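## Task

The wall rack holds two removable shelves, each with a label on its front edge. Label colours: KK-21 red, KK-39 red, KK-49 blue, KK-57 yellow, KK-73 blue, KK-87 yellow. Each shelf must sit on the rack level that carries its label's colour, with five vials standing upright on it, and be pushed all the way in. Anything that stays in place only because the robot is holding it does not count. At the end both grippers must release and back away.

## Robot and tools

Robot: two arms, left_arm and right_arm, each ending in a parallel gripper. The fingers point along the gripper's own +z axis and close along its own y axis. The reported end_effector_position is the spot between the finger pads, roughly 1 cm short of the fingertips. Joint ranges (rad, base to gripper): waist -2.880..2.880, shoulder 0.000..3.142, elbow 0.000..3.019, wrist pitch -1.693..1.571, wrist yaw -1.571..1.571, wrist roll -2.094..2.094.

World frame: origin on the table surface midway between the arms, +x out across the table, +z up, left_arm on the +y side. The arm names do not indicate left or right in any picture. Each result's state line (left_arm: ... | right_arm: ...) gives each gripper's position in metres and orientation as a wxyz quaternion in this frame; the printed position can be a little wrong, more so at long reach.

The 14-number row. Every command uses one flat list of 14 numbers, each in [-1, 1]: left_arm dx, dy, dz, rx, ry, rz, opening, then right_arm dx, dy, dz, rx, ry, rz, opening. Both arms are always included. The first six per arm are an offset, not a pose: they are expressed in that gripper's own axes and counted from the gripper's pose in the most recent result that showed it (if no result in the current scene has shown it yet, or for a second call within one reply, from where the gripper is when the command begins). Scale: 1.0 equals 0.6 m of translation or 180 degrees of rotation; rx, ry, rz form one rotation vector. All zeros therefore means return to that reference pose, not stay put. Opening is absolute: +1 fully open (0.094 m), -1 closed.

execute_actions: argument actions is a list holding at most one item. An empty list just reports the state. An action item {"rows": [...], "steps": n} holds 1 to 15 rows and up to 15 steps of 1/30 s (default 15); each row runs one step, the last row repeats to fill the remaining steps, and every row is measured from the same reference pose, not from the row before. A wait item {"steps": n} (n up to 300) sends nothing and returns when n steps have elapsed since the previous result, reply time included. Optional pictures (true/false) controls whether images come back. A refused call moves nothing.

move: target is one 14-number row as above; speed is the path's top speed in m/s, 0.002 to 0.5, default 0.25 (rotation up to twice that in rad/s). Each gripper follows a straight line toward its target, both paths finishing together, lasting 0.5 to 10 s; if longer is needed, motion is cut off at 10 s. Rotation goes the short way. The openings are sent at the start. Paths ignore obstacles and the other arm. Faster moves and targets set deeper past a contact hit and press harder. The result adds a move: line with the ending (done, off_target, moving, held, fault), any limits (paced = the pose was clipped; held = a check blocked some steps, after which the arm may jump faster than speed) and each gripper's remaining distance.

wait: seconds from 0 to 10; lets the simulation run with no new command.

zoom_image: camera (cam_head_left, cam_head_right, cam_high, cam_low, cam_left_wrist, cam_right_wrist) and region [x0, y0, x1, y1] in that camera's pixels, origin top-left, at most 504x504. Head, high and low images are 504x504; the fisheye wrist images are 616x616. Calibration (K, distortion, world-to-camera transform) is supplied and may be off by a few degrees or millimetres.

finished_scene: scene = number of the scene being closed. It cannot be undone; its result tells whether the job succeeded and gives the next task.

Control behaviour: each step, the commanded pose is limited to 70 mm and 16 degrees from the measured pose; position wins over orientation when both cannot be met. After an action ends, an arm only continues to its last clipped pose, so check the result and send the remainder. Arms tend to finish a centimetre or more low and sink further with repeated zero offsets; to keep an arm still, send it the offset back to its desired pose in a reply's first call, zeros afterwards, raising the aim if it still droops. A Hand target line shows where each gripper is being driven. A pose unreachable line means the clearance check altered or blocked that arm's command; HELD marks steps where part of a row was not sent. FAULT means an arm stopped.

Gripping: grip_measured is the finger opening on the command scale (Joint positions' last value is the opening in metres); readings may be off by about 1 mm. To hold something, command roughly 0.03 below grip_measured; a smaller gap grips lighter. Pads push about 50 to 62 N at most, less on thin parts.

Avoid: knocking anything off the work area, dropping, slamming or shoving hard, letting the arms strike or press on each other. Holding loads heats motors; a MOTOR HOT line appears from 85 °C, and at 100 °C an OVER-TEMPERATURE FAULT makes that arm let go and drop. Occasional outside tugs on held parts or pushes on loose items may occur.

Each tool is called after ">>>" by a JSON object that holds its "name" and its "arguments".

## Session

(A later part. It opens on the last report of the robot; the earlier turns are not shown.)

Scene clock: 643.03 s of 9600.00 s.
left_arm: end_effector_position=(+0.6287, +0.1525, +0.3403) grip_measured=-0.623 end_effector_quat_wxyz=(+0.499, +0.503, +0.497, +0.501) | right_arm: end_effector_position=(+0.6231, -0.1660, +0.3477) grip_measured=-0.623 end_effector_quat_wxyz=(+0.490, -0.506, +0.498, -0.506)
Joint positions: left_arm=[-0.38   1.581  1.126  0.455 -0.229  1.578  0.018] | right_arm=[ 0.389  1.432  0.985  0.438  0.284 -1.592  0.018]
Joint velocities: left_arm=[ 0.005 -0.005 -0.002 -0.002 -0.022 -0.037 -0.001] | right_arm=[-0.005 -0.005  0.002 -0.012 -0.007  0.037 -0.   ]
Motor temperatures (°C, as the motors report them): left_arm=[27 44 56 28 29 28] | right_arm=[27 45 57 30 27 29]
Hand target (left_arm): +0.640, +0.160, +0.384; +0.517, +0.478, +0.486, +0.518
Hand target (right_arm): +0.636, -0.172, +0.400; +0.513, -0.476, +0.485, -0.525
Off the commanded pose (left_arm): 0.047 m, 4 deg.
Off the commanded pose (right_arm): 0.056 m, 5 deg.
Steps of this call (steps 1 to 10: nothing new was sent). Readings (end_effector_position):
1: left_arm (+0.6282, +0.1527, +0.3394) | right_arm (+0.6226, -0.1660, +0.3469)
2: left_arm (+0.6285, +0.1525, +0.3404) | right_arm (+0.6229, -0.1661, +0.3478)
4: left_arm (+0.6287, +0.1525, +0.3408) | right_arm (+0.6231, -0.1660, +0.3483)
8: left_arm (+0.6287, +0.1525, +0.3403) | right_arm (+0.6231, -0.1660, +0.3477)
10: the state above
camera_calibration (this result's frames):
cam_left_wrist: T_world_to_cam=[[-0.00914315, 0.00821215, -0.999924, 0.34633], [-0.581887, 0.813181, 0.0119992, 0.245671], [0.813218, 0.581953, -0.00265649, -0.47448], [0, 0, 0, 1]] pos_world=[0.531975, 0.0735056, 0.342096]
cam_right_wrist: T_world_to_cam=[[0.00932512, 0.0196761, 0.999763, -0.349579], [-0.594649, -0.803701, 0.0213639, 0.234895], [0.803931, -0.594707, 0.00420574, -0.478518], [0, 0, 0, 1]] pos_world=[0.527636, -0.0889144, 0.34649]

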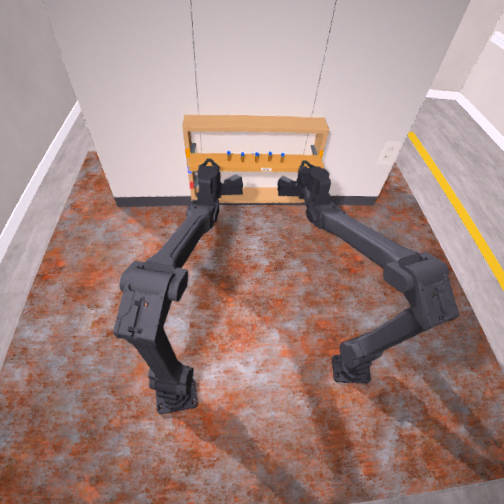

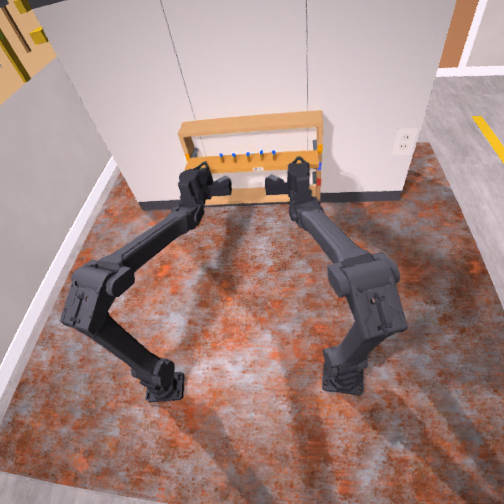

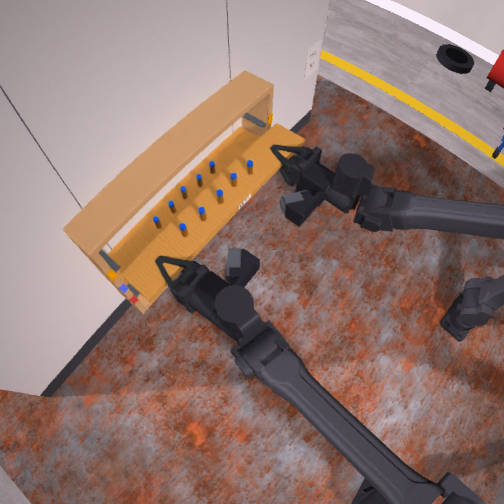

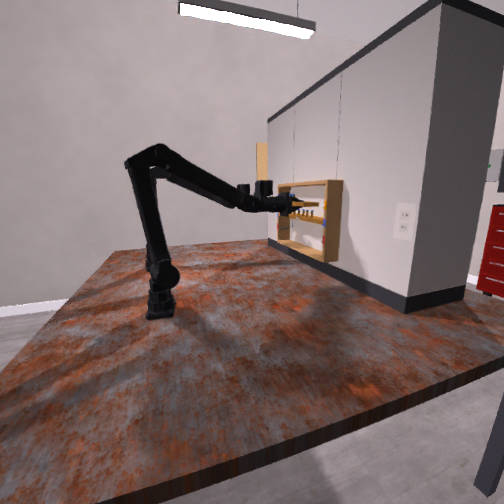

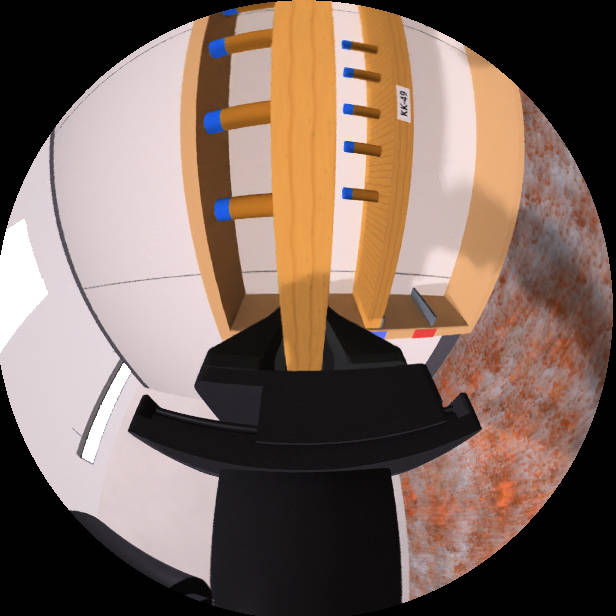

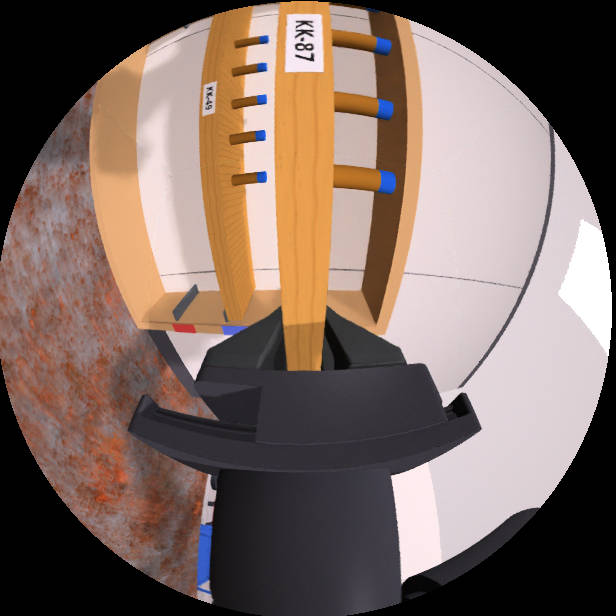

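>>> {"name": "execute_actions", "arguments": {"actions": [{"rows": [[0.0113,0.0738,0.0265,-0.0225,0.0042,-0.0048,-0.666,0.0072,-0.0877,0.0334,0.0271,0.0040,0.0067,-0.666],[0.0114,0.0743,0.0290,-0.0222,0.0043,-0.0047,-0.666,0.0071,-0.0888,0.0361,0.0269,0.0039,0.0067,-0.666],[0.0115,0.0749,0.0325,-0.0218,0.0045,-0.0046,-0.666,0.0070,-0.0899,0.0398,0.0268,0.0037,0.0066,-0.666],[0.0116,0.0754,0.0366,-0.0214,0.0047,-0.0045,-0.666,0.0069,-0.0910,0.0442,0.0266,0.0035,0.0066,-0.666],[0.0117,0.0760,0.0410,-0.0210,0.0049,-0.0044,-0.666,0.0068,-0.0921,0.0489,0.0264,0.0033,0.0065,-0.666],[0.0118,0.0765,0.0458,-0.0206,0.0051,-0.0043,-0.666,0.0067,-0.0932,0.0539,0.0262,0.0031,0.0065,-0.666],[0.0119,0.0765,0.0505,-0.0202,0.0053,-0.0043,-0.666,0.0066,-0.0933,0.0590,0.0261,0.0029,0.0065,-0.666],[0.0120,0.0765,0.0553,-0.0198,0.0055,-0.0042,-0.666,0.0065,-0.0934,0.0641,0.0259,0.0028,0.0064,-0.666],[0.0121,0.0765,0.0600,-0.0195,0.0057,-0.0041,-0.666,0.0064,-0.0935,0.0691,0.0258,0.0026,0.0064,-0.666],[0.0122,0.0765,0.0648,-0.0195,0.0059,-0.0041,-0.666,0.0063,-0.0936,0.0742,0.0258,0.0024,0.0064,-0.666],[0.0123,0.0765,0.0695,-0.0195,0.0061,-0.0041,-0.666,0.0062,-0.0937,0.0793,0.0258,0.0022,0.0064,-0.666],[0.0124,0.0765,0.0743,-0.0195,0.0063,-0.0041,-0.666,0.0061,-0.0938,0.0843,0.0258,0.0020,0.0064,-0.666],[0.0125,0.0765,0.0790,-0.0195,0.0065,-0.0041,-0.666,0.0060,-0.0939,0.0894,0.0258,0.0018,0.0064,-0.666],[0.0125,0.0765,0.0838,-0.0195,0.0066,-0.0041,-0.666,0.0060,-0.0940,0.0944,0.0258,0.0017,0.0064,-0.666],[0.0125,0.0765,0.0885,-0.0195,0.0067,-0.0041,-0.666,0.0060,-0.0940,0.0995,0.0258,0.0016,0.0064,-0.666]], "steps": 15}], "pictures": false}}

>>> {"name": "execute_actions", "arguments": {"actions": [{"rows": [[0.0118,0.0585,0.0415,-0.0185,0.0048,-0.0042,-0.666,0.0065,-0.0752,0.0490,0.0235,0.0038,0.0060,-0.666],[0.0118,0.0587,0.0462,-0.0185,0.0048,-0.0042,-0.666,0.0065,-0.0754,0.0537,0.0235,0.0038,0.0060,-0.666],[0.0118,0.0589,0.0510,-0.0185,0.0048,-0.0042,-0.666,0.0065,-0.0756,0.0585,0.0235,0.0038,0.0060,-0.666],[0.0118,0.0591,0.0557,-0.0185,0.0048,-0.0042,-0.666,0.0065,-0.0758,0.0632,0.0235,0.0038,0.0060,-0.666],[0.0118,0.0593,0.0605,-0.0185,0.0048,-0.0042,-0.666,0.0065,-0.0760,0.0680,0.0235,0.0038,0.0060,-0.666],[0.0118,0.0595,0.0652,-0.0185,0.0048,-0.0042,-0.666,0.0065,-0.0762,0.0727,0.0235,0.0038,0.0060,-0.666],[0.0118,0.0597,0.0700,-0.0185,0.0048,-0.0042,-0.666,0.0065,-0.0764,0.0775,0.0235,0.0038,0.0060,-0.666],[0.0118,0.0599,0.0747,-0.0185,0.0048,-0.0042,-0.666,0.0065,-0.0766,0.0822,0.0235,0.0038,0.0060,-0.666],[0.0118,0.0601,0.0795,-0.0185,0.0048,-0.0042,-0.666,0.0065,-0.0768,0.0870,0.0235,0.0038,0.0060,-0.666],[0.0118,0.0603,0.0842,-0.0185,0.0048,-0.0042,-0.666,0.0065,-0.0770,0.0917,0.0235,0.0038,0.0060,-0.666],[0.0118,0.0605,0.0890,-0.0185,0.0048,-0.0042,-0.666,0.0065,-0.0772,0.0965,0.0235,0.0038,0.0060,-0.666],[0.0118,0.0607,0.0937,-0.0185,0.0048,-0.0042,-0.666,0.0065,-0.0774,0.1012,0.0235,0.0038,0.0060,-0.666],[0.0118,0.0608,0.0985,-0.0185,0.0048,-0.0042,-0.666,0.0065,-0.0775,0.1060,0.0235,0.0038,0.0060,-0.666],[0.0118,0.0609,0.1032,-0.0185,0.0048,-0.0042,-0.666,0.0065,-0.0776,0.1107,0.0235,0.0038,0.0060,-0.666],[0.0118,0.0610,0.1080,-0.0185,0.0048,-0.0042,-0.666,0.0065,-0.0777,0.1155,0.0235,0.0038,0.0060,-0.666]], "steps": 15}], "pictures": false}}

>>> {"name": "execute_actions", "arguments": {"actions": [{"rows": [[0.0118,0.0610,0.0412,-0.0188,0.0048,-0.0042,-0.666,0.0065,-0.0777,0.0487,0.0238,0.0038,0.0060,-0.666],[0.0118,0.0610,0.0454,-0.0188,0.0048,-0.0042,-0.666,0.0065,-0.0777,0.0529,0.0238,0.0038,0.0060,-0.666],[0.0118,0.0610,0.0490,-0.0188,0.0048,-0.0042,-0.666,0.0065,-0.0777,0.0565,0.0238,0.0038,0.0060,-0.666],[0.0118,0.0610,0.0522,-0.0188,0.0048,-0.0042,-0.666,0.0065,-0.0777,0.0597,0.0238,0.0038,0.0060,-0.666],[0.0118,0.0610,0.0547,-0.0188,0.0048,-0.0042,-0.666,0.0065,-0.0777,0.0622,0.0238,0.0038,0.0060,-0.666],[0.0118,0.0610,0.0567,-0.0188,0.0048,-0.0042,-0.666,0.0065,-0.0777,0.0642,0.0238,0.0038,0.0060,-0.666],[0.0118,0.0610,0.0580,-0.0188,0.0048,-0.0042,-0.666,0.0065,-0.0777,0.0655,0.0238,0.0038,0.0060,-0.666],[0.0118,0.0610,0.0589,-0.0188,0.0048,-0.0042,-0.666,0.0065,-0.0777,0.0664,0.0238,0.0038,0.0060,-0.666]], "steps": 11}], "pictures": false}}

>>> {"name": "execute_actions", "arguments": {"actions": [{"steps": 8}], "pictures": true}}

>>> {"name": "zoom_image", "arguments": {"camera": "cam_head_left", "region": [175, 120, 225, 180]}}

>>> {"name": "zoom_image", "arguments": {"camera": "cam_head_right", "region": [283, 115, 333, 175]}}

Scene clock: 693.63 s of 9600.00 s.
left_arm: end_effector_position=(+0.6594, +0.1531, +0.3437) grip_measured=-0.623 end_effector_quat_wxyz=(+0.495, +0.503, +0.501, +0.502) | right_arm: end_effector_position=(+0.6560, -0.1650, +0.3510) grip_measured=-0.623 end_effector_quat_wxyz=(+0.491, -0.508, +0.498, -0.503)
Joint positions: left_arm=[-0.368  1.648  1.224  0.417 -0.224  1.578  0.018] | right_arm=[ 0.371  1.507  1.078  0.415  0.259 -1.59   0.018]
Joint velocities: left_arm=[ 0.034  0.21   0.252 -0.046 -0.007 -0.022  0.001] | right_arm=[-0.063  0.22   0.252 -0.051 -0.022  0.007  0.   ]
Motor temperatures (°C, as the motors report them): left_arm=[27 42 68 27 29 28] | right_arm=[27 43 71 29 27 29]
Hand target (left_arm): +0.676, +0.161, +0.386; +0.512, +0.479, +0.490, +0.519
Hand target (right_arm): +0.675, -0.172, +0.403; +0.513, -0.479, +0.484, -0.523
Off the commanded pose (left_arm): 0.049 m, 4 deg.
Off the commanded pose (right_arm): 0.059 m, 5 deg.
Steps of this call (steps 1 to 90: nothing new was sent; then 47.10 s passed at rest; steps 91 to 105: all 15 steps of this action). Readings (end_effector_position):
91: left_arm (+0.6287, +0.1525, +0.3402) | right_arm (+0.6232, -0.1660, +0.3475)
92: left_arm (+0.6288, +0.1525, +0.3401) | right_arm (+0.6232, -0.1660, +0.3472)
94: left_arm (+0.6300, +0.1527, +0.3400) | right_arm (+0.6245, -0.1659, +0.3470)
98: left_arm (+0.6380, +0.1530, +0.3415) | right_arm (+0.6330, -0.1653, +0.3489)
105: the state above

Scene clock: 694.13 s of 9600.00 s.
left_arm: end_effector_position=(+0.7022, +0.1541, +0.3381) grip_measured=-0.623 end_effector_quat_wxyz=(+0.492, +0.504, +0.503, +0.501) | right_arm: end_effector_position=(+0.6990, -0.1633, +0.3453) grip_measured=-0.623 end_effector_quat_wxyz=(+0.489, -0.510, +0.500, -0.500)
Joint positions: left_arm=[-0.352  1.752  1.351  0.385 -0.211  1.577  0.018] | right_arm=[ 0.353  1.614  1.196  0.396  0.241 -1.587  0.018]
Joint velocities: left_arm=[ 0.024  0.19   0.266 -0.071  0.037  0.022  0.   ] | right_arm=[-0.024  0.19   0.232 -0.081 -0.081 -0.007 -0.002]
Motor temperatures (°C, as the motors report them): left_arm=[27 42 68 27 29 28] | right_arm=[27 43 71 29 27 29]
Hand target (left_arm): +0.719, +0.162, +0.379; +0.509, +0.481, +0.493, +0.517
Hand target (right_arm): +0.717, -0.170, +0.397; +0.510, -0.482, +0.487, -0.520
Off the commanded pose (left_arm): 0.048 m, 4 deg.
Off the commanded pose (right_arm): 0.058 m, 5 deg.
Steps of this call (steps 1 to 15: all 15 steps of this action). Readings (end_effector_position):
1: left_arm (+0.6624, +0.1532, +0.3428) | right_arm (+0.6592, -0.1648, +0.3502)
2: left_arm (+0.6654, +0.1534, +0.3420) | right_arm (+0.6622, -0.1646, +0.3496)
4: left_arm (+0.6711, +0.1538, +0.3389) | right_arm (+0.6682, -0.1642, +0.3464)
8: left_arm (+0.6825, +0.1543, +0.3385) | right_arm (+0.6794, -0.1634, +0.3465)
15: the state above

Scene clock: 694.50 s of 9600.00 s.
left_arm: end_effector_position=(+0.7234, +0.1541, +0.3378) grip_measured=-0.623 end_effector_quat_wxyz=(+0.492, +0.503, +0.504, +0.502) | right_arm: end_effector_position=(+0.7210, -0.1630, +0.3455) grip_measured=-0.623 end_effector_quat_wxyz=(+0.489, -0.509, +0.501, -0.501)
Joint positions: left_arm=[-0.346  1.803  1.421  0.369 -0.208  1.577  0.018] | right_arm=[ 0.345  1.666  1.261  0.386  0.236 -1.587  0.018]
Joint velocities: left_arm=[-0.005  0.005  0.032 -0.017  0.007  0.066 -0.   ] | right_arm=[-0.015  0.015  0.007 -0.037 -0.022  0.051 -0.   ]
Motor temperatures (°C, as the motors report them): left_arm=[27 42 68 27 29 28] | right_arm=[27 43 71 29 27 29]
Hand target (left_arm): +0.735, +0.162, +0.374; +0.506, +0.482, +0.495, +0.516
Hand target (right_arm): +0.734, -0.168, +0.391; +0.509, -0.484, +0.489, -0.518
Off the commanded pose (left_arm): 0.040 m, 3 deg.
Off the commanded pose (right_arm): 0.049 m, 4 deg.
Steps of this call (steps 1 to 11: all 11 steps of this action). Readings (end_effector_position):
1: left_arm (+0.7051, +0.1541, +0.3376) | right_arm (+0.7020, -0.1633, +0.3450)
2: left_arm (+0.7079, +0.1541, +0.3377) | right_arm (+0.7050, -0.1634, +0.3450)
4: left_arm (+0.7135, +0.1542, +0.3376) | right_arm (+0.7108, -0.1633, +0.3452)
8: left_arm (+0.7214, +0.1539, +0.3376) | right_arm (+0.7190, -0.1632, +0.3455)
11: the state above

Scene clock: 694.77 s of 9600.00 s.
left_arm: end_effector_position=(+0.7235, +0.1541, +0.3379) grip_measured=-0.623 end_effector_quat_wxyz=(+0.492, +0.503, +0.504, +0.502) | right_arm: end_effector_position=(+0.7211, -0.1630, +0.3455) grip_measured=-0.623 end_effector_quat_wxyz=(+0.489, -0.509, +0.501, -0.501)
Joint positions: left_arm=[-0.346  1.803  1.421  0.369 -0.208  1.577  0.018] | right_arm=[ 0.345  1.666  1.261  0.386  0.236 -1.587  0.018]
Joint velocities: left_arm=[ 0.005 -0.005 -0.002  0.007 -0.022 -0.022 -0.001] | right_arm=[ 0.005 -0.024  0.002 -0.007 -0.022  0.007  0.   ]
Motor temperatures (°C, as the motors report them): left_arm=[27 42 68 27 29 28] | right_arm=[27 43 71 29 27 29]
Hand target (left_arm): +0.735, +0.162, +0.374; +0.506, +0.482, +0.495, +0.516
Hand target (right_arm): +0.734, -0.168, +0.391; +0.509, -0.484, +0.489, -0.518
Off the commanded pose (left_arm): 0.040 m, 3 deg.
Off the commanded pose (right_arm): 0.049 m, 4 deg.
Steps of this call (steps 1 to 8: nothing new was sent). Readings (end_effector_position):
1: left_arm (+0.7235, +0.1541, +0.3380) | right_arm (+0.7211, -0.1630, +0.3456)
2: left_arm (+0.7235, +0.1541, +0.3379) | right_arm (+0.7211, -0.1630, +0.3455)
4: left_arm (+0.7235, +0.1541, +0.3379) | right_arm (+0.7211, -0.1630, +0.3455)
8: the state above
camera_calibration (this result's frames):
cam_left_wrist: T_world_to_cam=[[-0.0215882, 0.00939411, -0.999723, 0.353525], [-0.592806, 0.805088, 0.0203663, 0.305867], [0.805056, 0.593081, -0.0118115, -0.545134], [0, 0, 0, 1]] pos_world=[0.627815, 0.0737384, 0.340759]
cam_right_wrist: T_world_to_cam=[[0.0200905, 0.0168893, 0.999656, -0.356516], [-0.591075, -0.806214, 0.0255002, 0.291264], [0.806366, -0.591384, -0.00621438, -0.553064], [0, 0, 0, 1]] pos_world=[0.625294, -0.0862308, 0.345529]

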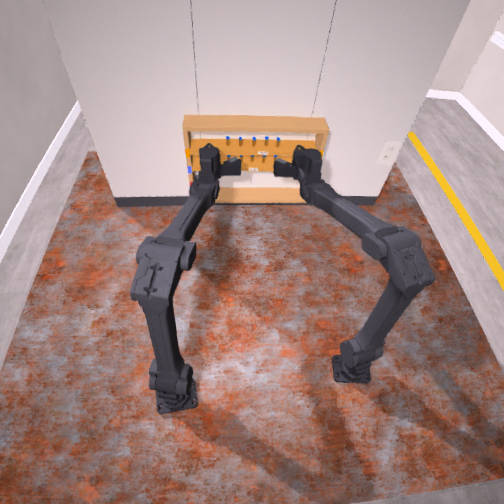

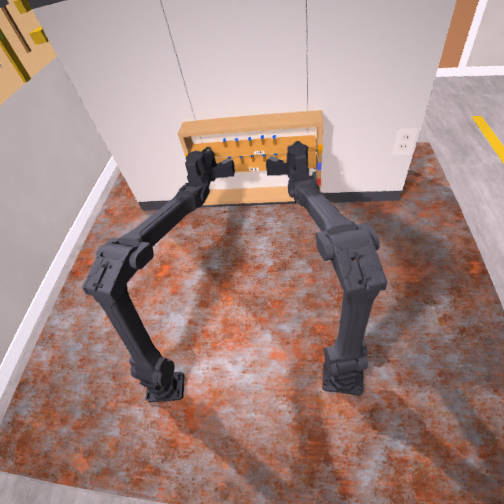

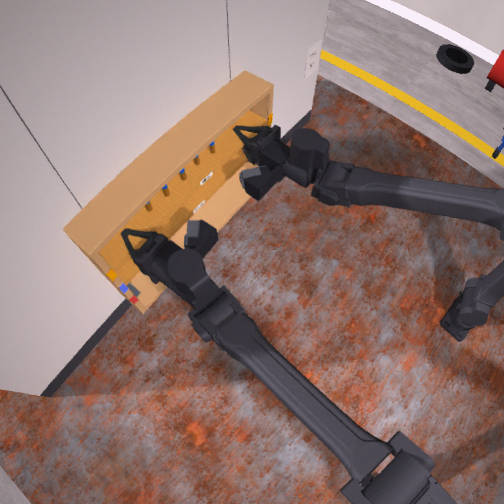

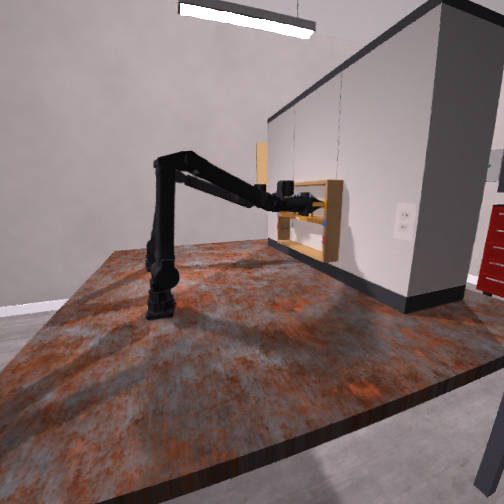

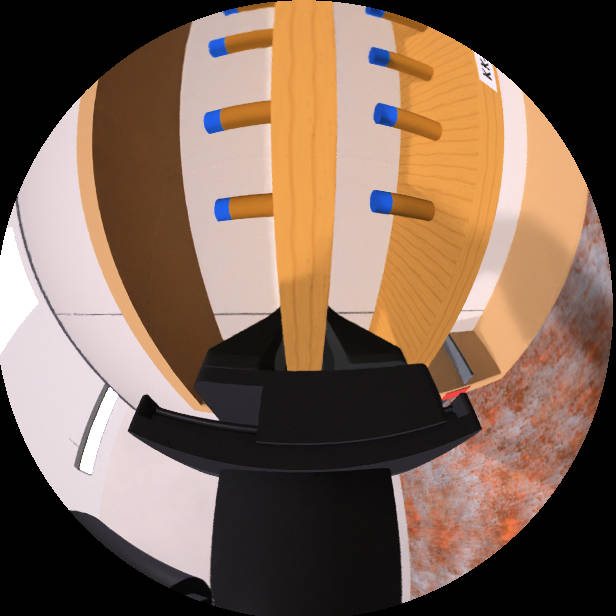

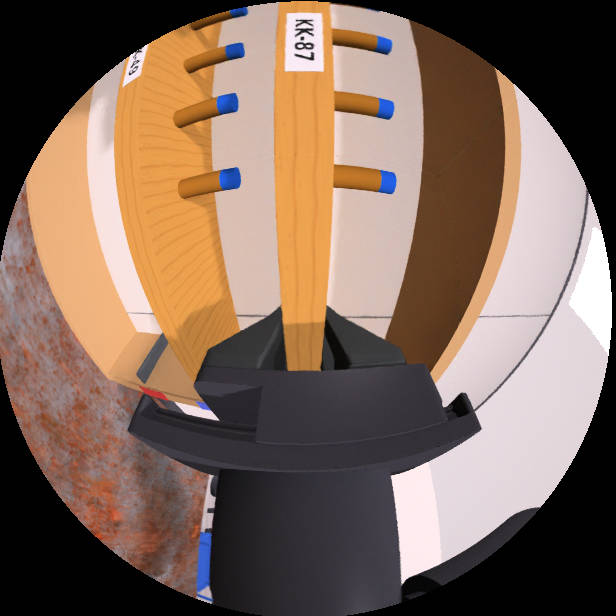

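Region (175, 120, 225, 180) of cam_head_left's 504x504 image, scaled by 8.400, with more detail than that image has.

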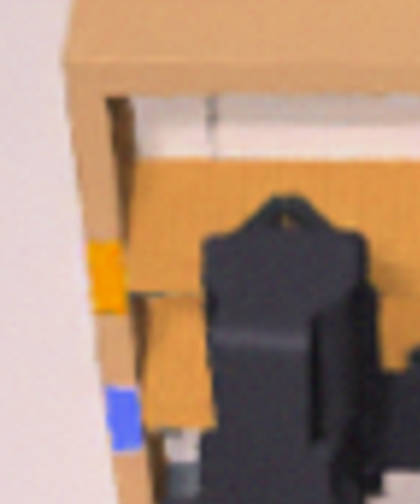

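Region (283, 115, 333, 175) of cam_head_right's 504x504 image, scaled by 8.400, with more detail than that image has.

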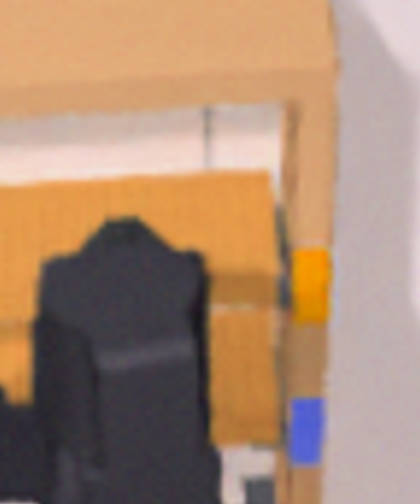

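>>> {"name": "execute_actions", "arguments": {"actions": []}}

Scene clock: 705.53 s of 9600.00 s.
left_arm: end_effector_position=(+0.7235, +0.1541, +0.3379) grip_measured=-0.623 end_effector_quat_wxyz=(+0.492, +0.503, +0.504, +0.502) | right_arm: end_effector_position=(+0.7211, -0.1630, +0.3455) grip_measured=-0.623 end_effector_quat_wxyz=(+0.489, -0.509, +0.501, -0.501)
Joint positions: left_arm=[-0.346  1.803  1.421  0.369 -0.208  1.577  0.018] | right_arm=[ 0.345  1.666  1.261  0.386  0.236 -1.587  0.018]
Joint velocities: left_arm=[-0.005 -0.015  0.007 -0.002 -0.007 -0.051 -0.   ] | right_arm=[-0.005 -0.005 -0.007 -0.022 -0.037  0.037  0.   ]
Motor temperatures (°C, as the motors report them): left_arm=[27 43 69 27 29 28] | right_arm=[27 43 72 29 27 29]
Hand target (left_arm): +0.735, +0.162, +0.374; +0.506, +0.482, +0.495, +0.516
Hand target (right_arm): +0.734, -0.168, +0.391; +0.509, -0.484, +0.489, -0.518
Off the commanded pose (left_arm): 0.040 m, 3 deg.
Off the commanded pose (right_arm): 0.049 m, 4 deg.
Steps of this call (steps 1 to 90: nothing new was sent; then 7.77 s passed at rest). Readings (end_effector_position):
1: left_arm (+0.7235, +0.1541, +0.3379) | right_arm (+0.7211, -0.1630, +0.3455)
2: left_arm (+0.7235, +0.1541, +0.3379) | right_arm (+0.7211, -0.1630, +0.3455)
4: left_arm (+0.7235, +0.1541, +0.3379) | right_arm (+0.7211, -0.1630, +0.3455)
8: left_arm (+0.7235, +0.1541, +0.3379) | right_arm (+0.7211, -0.1630, +0.3455)
90: the state above
camera_calibration (this result's frames):
cam_left_wrist: T_world_to_cam=[[-0.0215882, 0.00939411, -0.999723, 0.353525], [-0.592806, 0.805088, 0.0203663, 0.305867], [0.805056, 0.593081, -0.0118115, -0.545134], [0, 0, 0, 1]] pos_world=[0.627815, 0.0737384, 0.340759]
cam_right_wrist: T_world_to_cam=[[0.0200905, 0.0168893, 0.999656, -0.356516], [-0.591075, -0.806214, 0.0255002, 0.291264], [0.806366, -0.591384, -0.00621438, -0.553064], [0, 0, 0, 1]] pos_world=[0.625294, -0.0862308, 0.345529]

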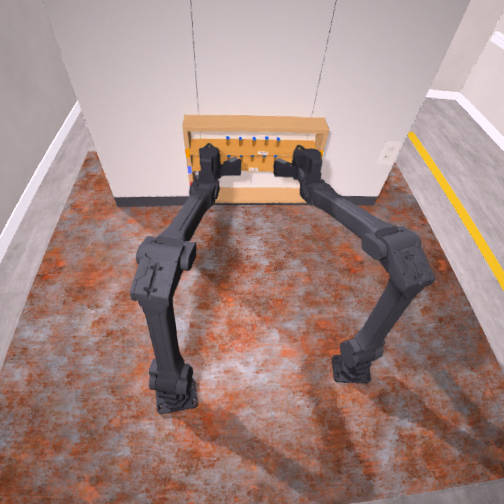

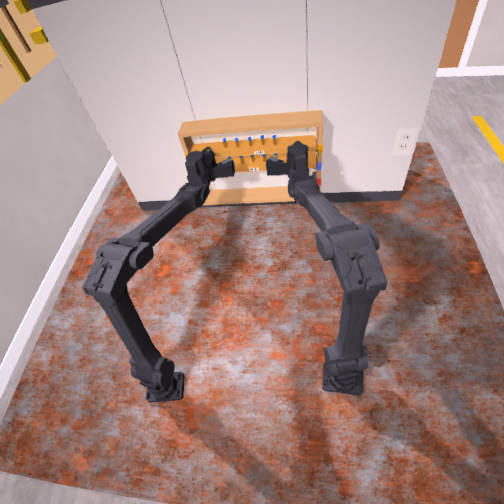

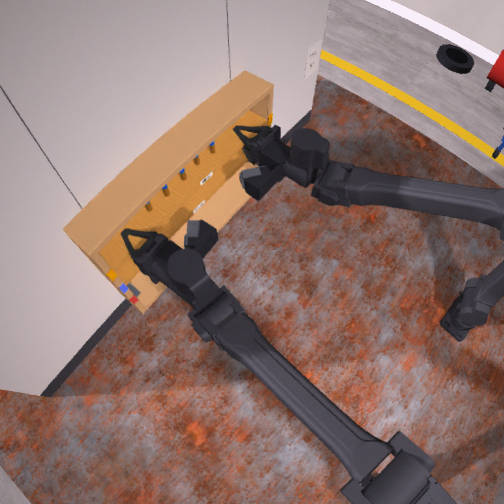

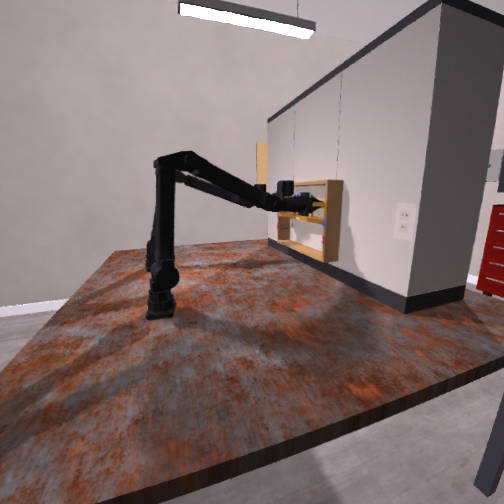

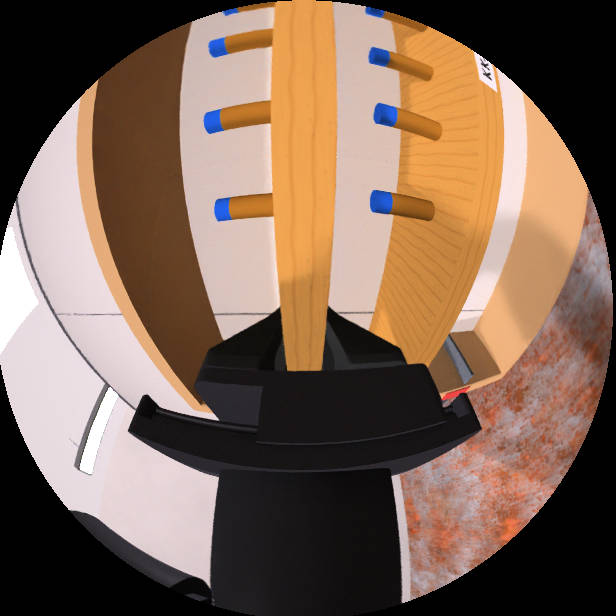

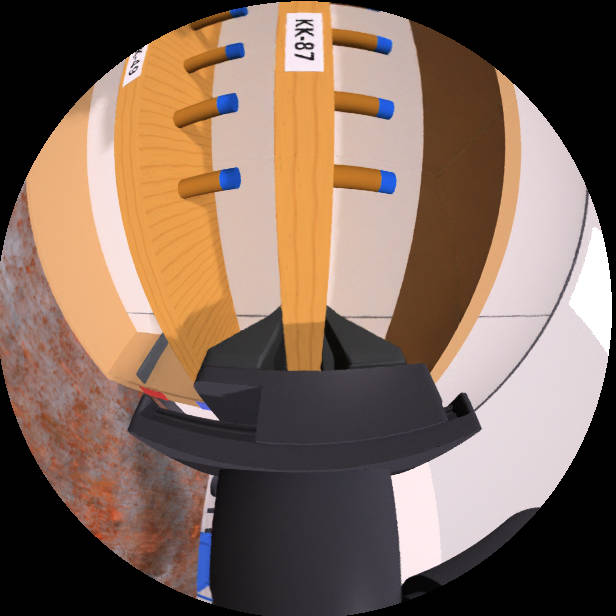

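>>> {"name": "execute_actions", "arguments": {"actions": [{"rows":[[0.0118,0.0605,0.0245,-0.0186,0.0035,-0.0038,-0.666,0.0068,-0.0768,0.0305,0.0237,0.0032,0.0051,-0.666],[0.0118,0.0605,0.026,-0.0188,0.0035,-0.0039,-0.666,0.0068,-0.0768,0.032,0.0239,0.0032,0.0052,-0.666],[0.0118,0.0605,0.0277,-0.019,0.0035,-0.0039,-0.666,0.0068,-0.0768,0.0337,0.0241,0.0032,0.0052,-0.666],[0.0118,0.0605,0.0294,-0.0192,0.0035,-0.004,-0.666,0.0068,-0.0768,0.0354,0.0243,0.0032,0.0053,-0.666],[0.0118,0.0605,0.0311,-0.0194,0.0035,-0.004,-0.666,0.0068,-0.0768,0.0371,0.0245,0.0032,0.0053,-0.666],[0.0118,0.0605,0.0328,-0.0196,0.0035,-0.0041,-0.666,0.0068,-0.0768,0.0388,0.0247,0.0032,0.0054,-0.666],[0.0118,0.0605,0.0345,-0.0198,0.0035,-0.0041,-0.666,0.0068,-0.0768,0.0405,0.0249,0.0032,0.0054,-0.666],[0.0118,0.0605,0.0362,-0.02,0.0035,-0.0042,-0.666,0.0068,-0.0768,0.0422,0.0251,0.0032,0.0055,-0.666],[0.0118,0.0605,0.0379,-0.0202,0.0035,-0.0042,-0.666,0.0068,-0.0768,0.0439,0.0253,0.0032,0.0055,-0.666],[0.0118,0.0605,0.0396,-0.0204,0.0035,-0.0043,-0.666,0.0068,-0.0768,0.0456,0.0255,0.0032,0.0056,-0.666],[0.0118,0.0605,0.0413,-0.0206,0.0035,-0.0043,-0.666,0.0068,-0.0768,0.0473,0.0257,0.0032,0.0056,-0.666],[0.0118,0.0605,0.043,-0.0208,0.0035,-0.0044,-0.666,0.0068,-0.0768,0.049,0.0259,0.0032,0.0057,-0.666],[0.0118,0.0605,0.0445,-0.021,0.0035,-0.0044,-0.666,0.0068,-0.0768,0.0505,0.0261,0.0032,0.0057,-0.666],[0.0118,0.0605,0.0457,-0.0211,0.0035,-0.0044,-0.666,0.0068,-0.0768,0.0517,0.0262,0.0032,0.0057,-0.666],[0.0118,0.0605,0.0465,-0.0212,0.0035,-0.0044,-0.666,0.0068,-0.0768,0.0525,0.0263,0.0032,0.0057,-0.666]],"steps":15}], "pictures": false}}

>>> {"name": "execute_actions", "arguments": {"actions": [{"steps":10}]}}

Scene clock: 717.13 s of 9600.00 s.
left_arm: end_effector_position=(+0.7285, +0.1539, +0.3376) grip_measured=-0.624 end_effector_quat_wxyz=(+0.493, +0.502, +0.503, +0.502) | right_arm: end_effector_position=(+0.7261, -0.1631, +0.3451) grip_measured=-0.624 end_effector_quat_wxyz=(+0.489, -0.508, +0.501, -0.502)
Joint positions: left_arm=[-0.344  1.816  1.437  0.368 -0.206  1.577  0.018] | right_arm=[ 0.343  1.679  1.275  0.386  0.235 -1.587  0.018]
Joint velocities: left_arm=[-0.015 -0.005  0.012 -0.002 -0.125 -0.007  0.001] | right_arm=[-0.034 -0.005 -0.007 -0.017 -0.066 -0.081  0.   ]
Motor temperatures (°C, as the motors report them): left_arm=[27 43 70 27 29 28] | right_arm=[27 44 73 29 27 29]
Hand target (left_arm): +0.747, +0.163, +0.373; +0.509, +0.480, +0.493, +0.518
Hand target (right_arm): +0.746, -0.168, +0.391; +0.511, -0.481, +0.487, -0.520
Off the commanded pose (left_arm): 0.044 m, 4 deg.
Off the commanded pose (right_arm): 0.054 m, 5 deg.
Steps of this call (steps 1 to 90: nothing new was sent; then 8.10 s passed at rest; steps 91 to 105: all 15 steps of this action). Readings (end_effector_position):
91: left_arm (+0.7235, +0.1541, +0.3379) | right_arm (+0.7211, -0.1630, +0.3455)
92: left_arm (+0.7235, +0.1540, +0.3376) | right_arm (+0.7211, -0.1630, +0.3455)
94: left_arm (+0.7240, +0.1539, +0.3379) | right_arm (+0.7215, -0.1631, +0.3454)
98: left_arm (+0.7277, +0.1540, +0.3378) | right_arm (+0.7249, -0.1631, +0.3454)
105: the state above

Scene clock: 717.47 s of 9600.00 s.
left_arm: end_effector_position=(+0.7285, +0.1539, +0.3376) grip_measured=-0.624 end_effector_quat_wxyz=(+0.493, +0.502, +0.503, +0.502) | right_arm: end_effector_position=(+0.7261, -0.1631, +0.3451) grip_measured=-0.624 end_effector_quat_wxyz=(+0.489, -0.508, +0.501, -0.502)
Joint positions: left_arm=[-0.344  1.816  1.437  0.368 -0.206  1.577  0.018] | right_arm=[ 0.343  1.679  1.275  0.386  0.235 -1.587  0.018]
Joint velocities: left_arm=[-0.005  0.005 -0.002 -0.002  0.007 -0.022 -0.   ] | right_arm=[ 0.005 -0.005  0.007  0.002 -0.007  0.051 -0.001]
Motor temperatures (°C, as the motors report them): left_arm=[27 43 70 27 29 28] | right_arm=[27 44 73 29 27 29]
Hand target (left_arm): +0.747, +0.163, +0.373; +0.509, +0.480, +0.493, +0.518
Hand target (right_arm): +0.746, -0.168, +0.391; +0.511, -0.481, +0.487, -0.520
Off the commanded pose (left_arm): 0.044 m, 4 deg.
Off the commanded pose (right_arm): 0.054 m, 5 deg.
Steps of this call (steps 1 to 10: nothing new was sent). Readings (end_effector_position):
1: left_arm (+0.7285, +0.1539, +0.3376) | right_arm (+0.7261, -0.1631, +0.3451)
2: left_arm (+0.7285, +0.1539, +0.3376) | right_arm (+0.7261, -0.1631, +0.3451)
4: left_arm (+0.7285, +0.1539, +0.3376) | right_arm (+0.7261, -0.1631, +0.3451)
8: left_arm (+0.7285, +0.1539, +0.3376) | right_arm (+0.7261, -0.1631, +0.3451)
10: the state above
camera_calibration (this result's frames):
cam_left_wrist: T_world_to_cam=[[-0.0189705, 0.00886013, -0.999781, 0.351542], [-0.59255, 0.805324, 0.0183803, 0.309445], [0.80531, 0.592768, -0.0100273, -0.549896], [0, 0, 0, 1]] pos_world=[0.632868, 0.0736431, 0.340263]
cam_right_wrist: T_world_to_cam=[[0.0186277, 0.0165054, 0.99969, -0.355193], [-0.592034, -0.805545, 0.0243316, 0.295353], [0.805698, -0.592304, -0.00523371, -0.557168], [0, 0, 0, 1]] pos_world=[0.630384, -0.08623, 0.344981]

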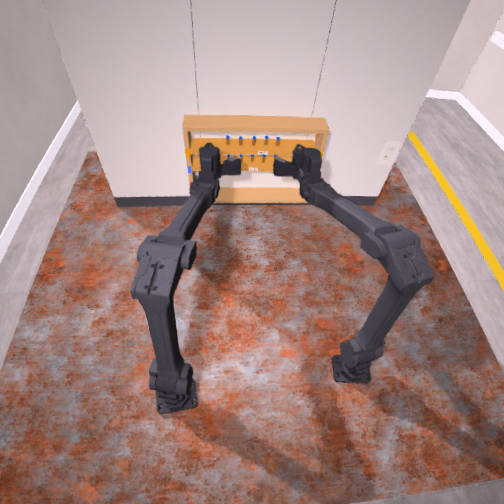

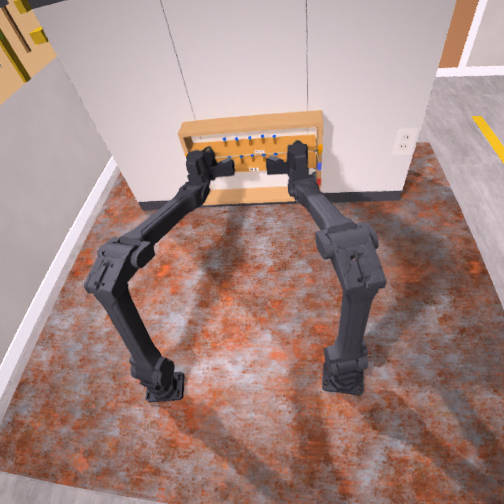

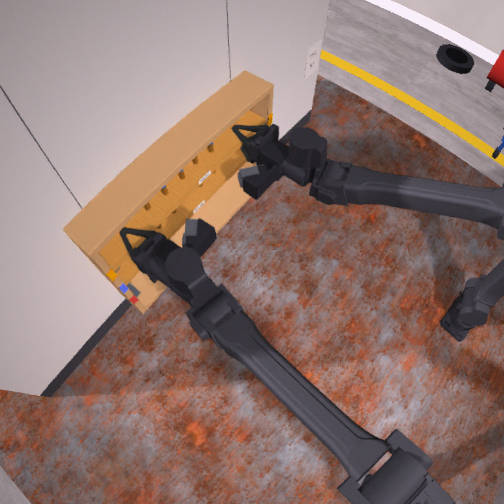

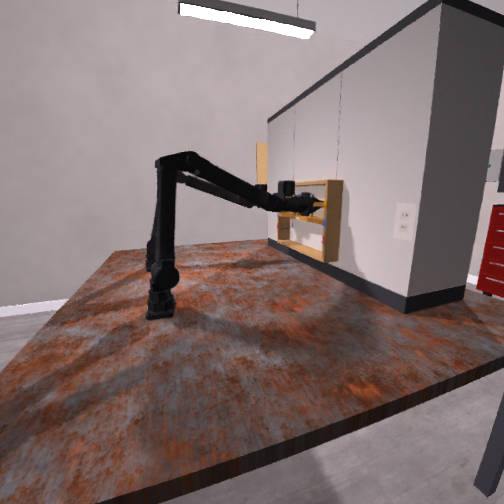

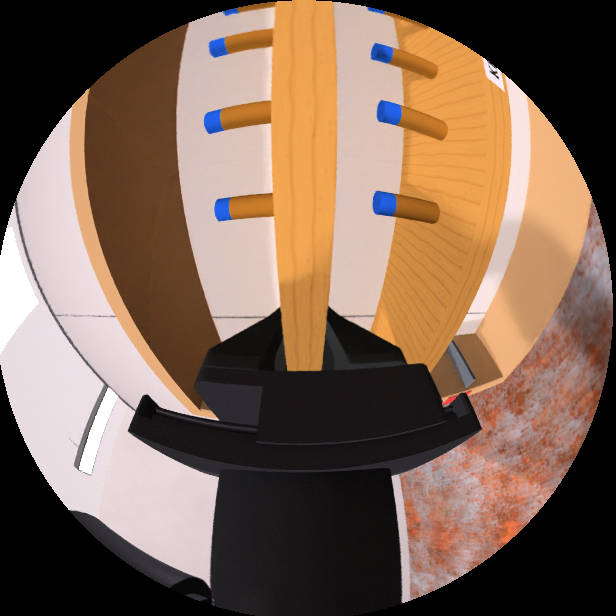

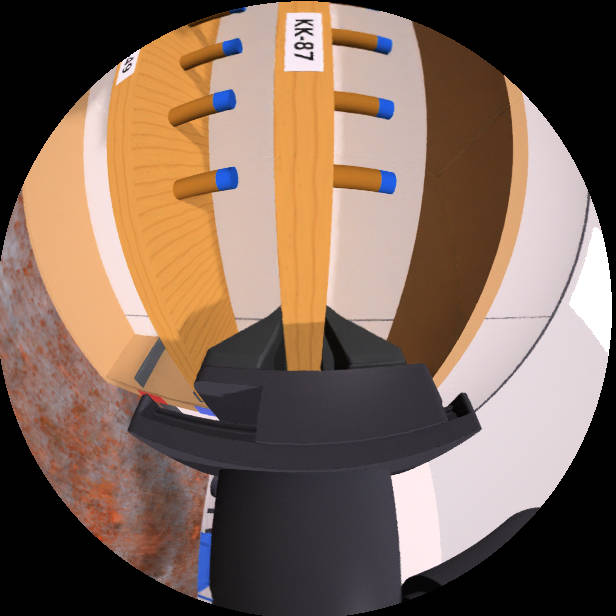

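>>> {"name": "zoom_image", "arguments": {"camera": "cam_low", "region": [265, 170, 355, 270]}}

>>> {"name": "zoom_image", "arguments": {"camera": "cam_head_left", "region": [175, 105, 340, 210]}}

Region (265, 170, 355, 270) of cam_low's 504x504 image, scaled by 5.040, with more detail than that image has; it fills the left 454 columns of this view, and the rest is white.

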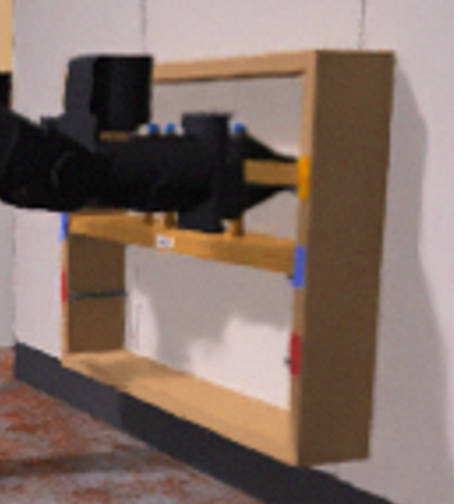

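Region (175, 105, 340, 210) of cam_head_left's 504x504 image, scaled by 3.055, with more detail than that image has; it fills the top 321 rows of this view, and the rest is white.

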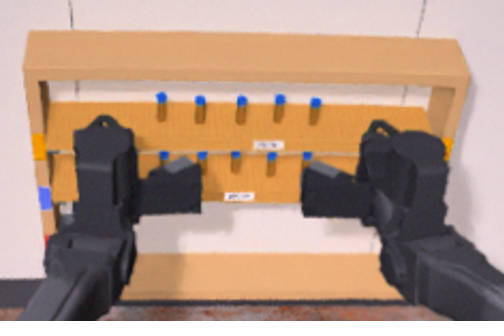

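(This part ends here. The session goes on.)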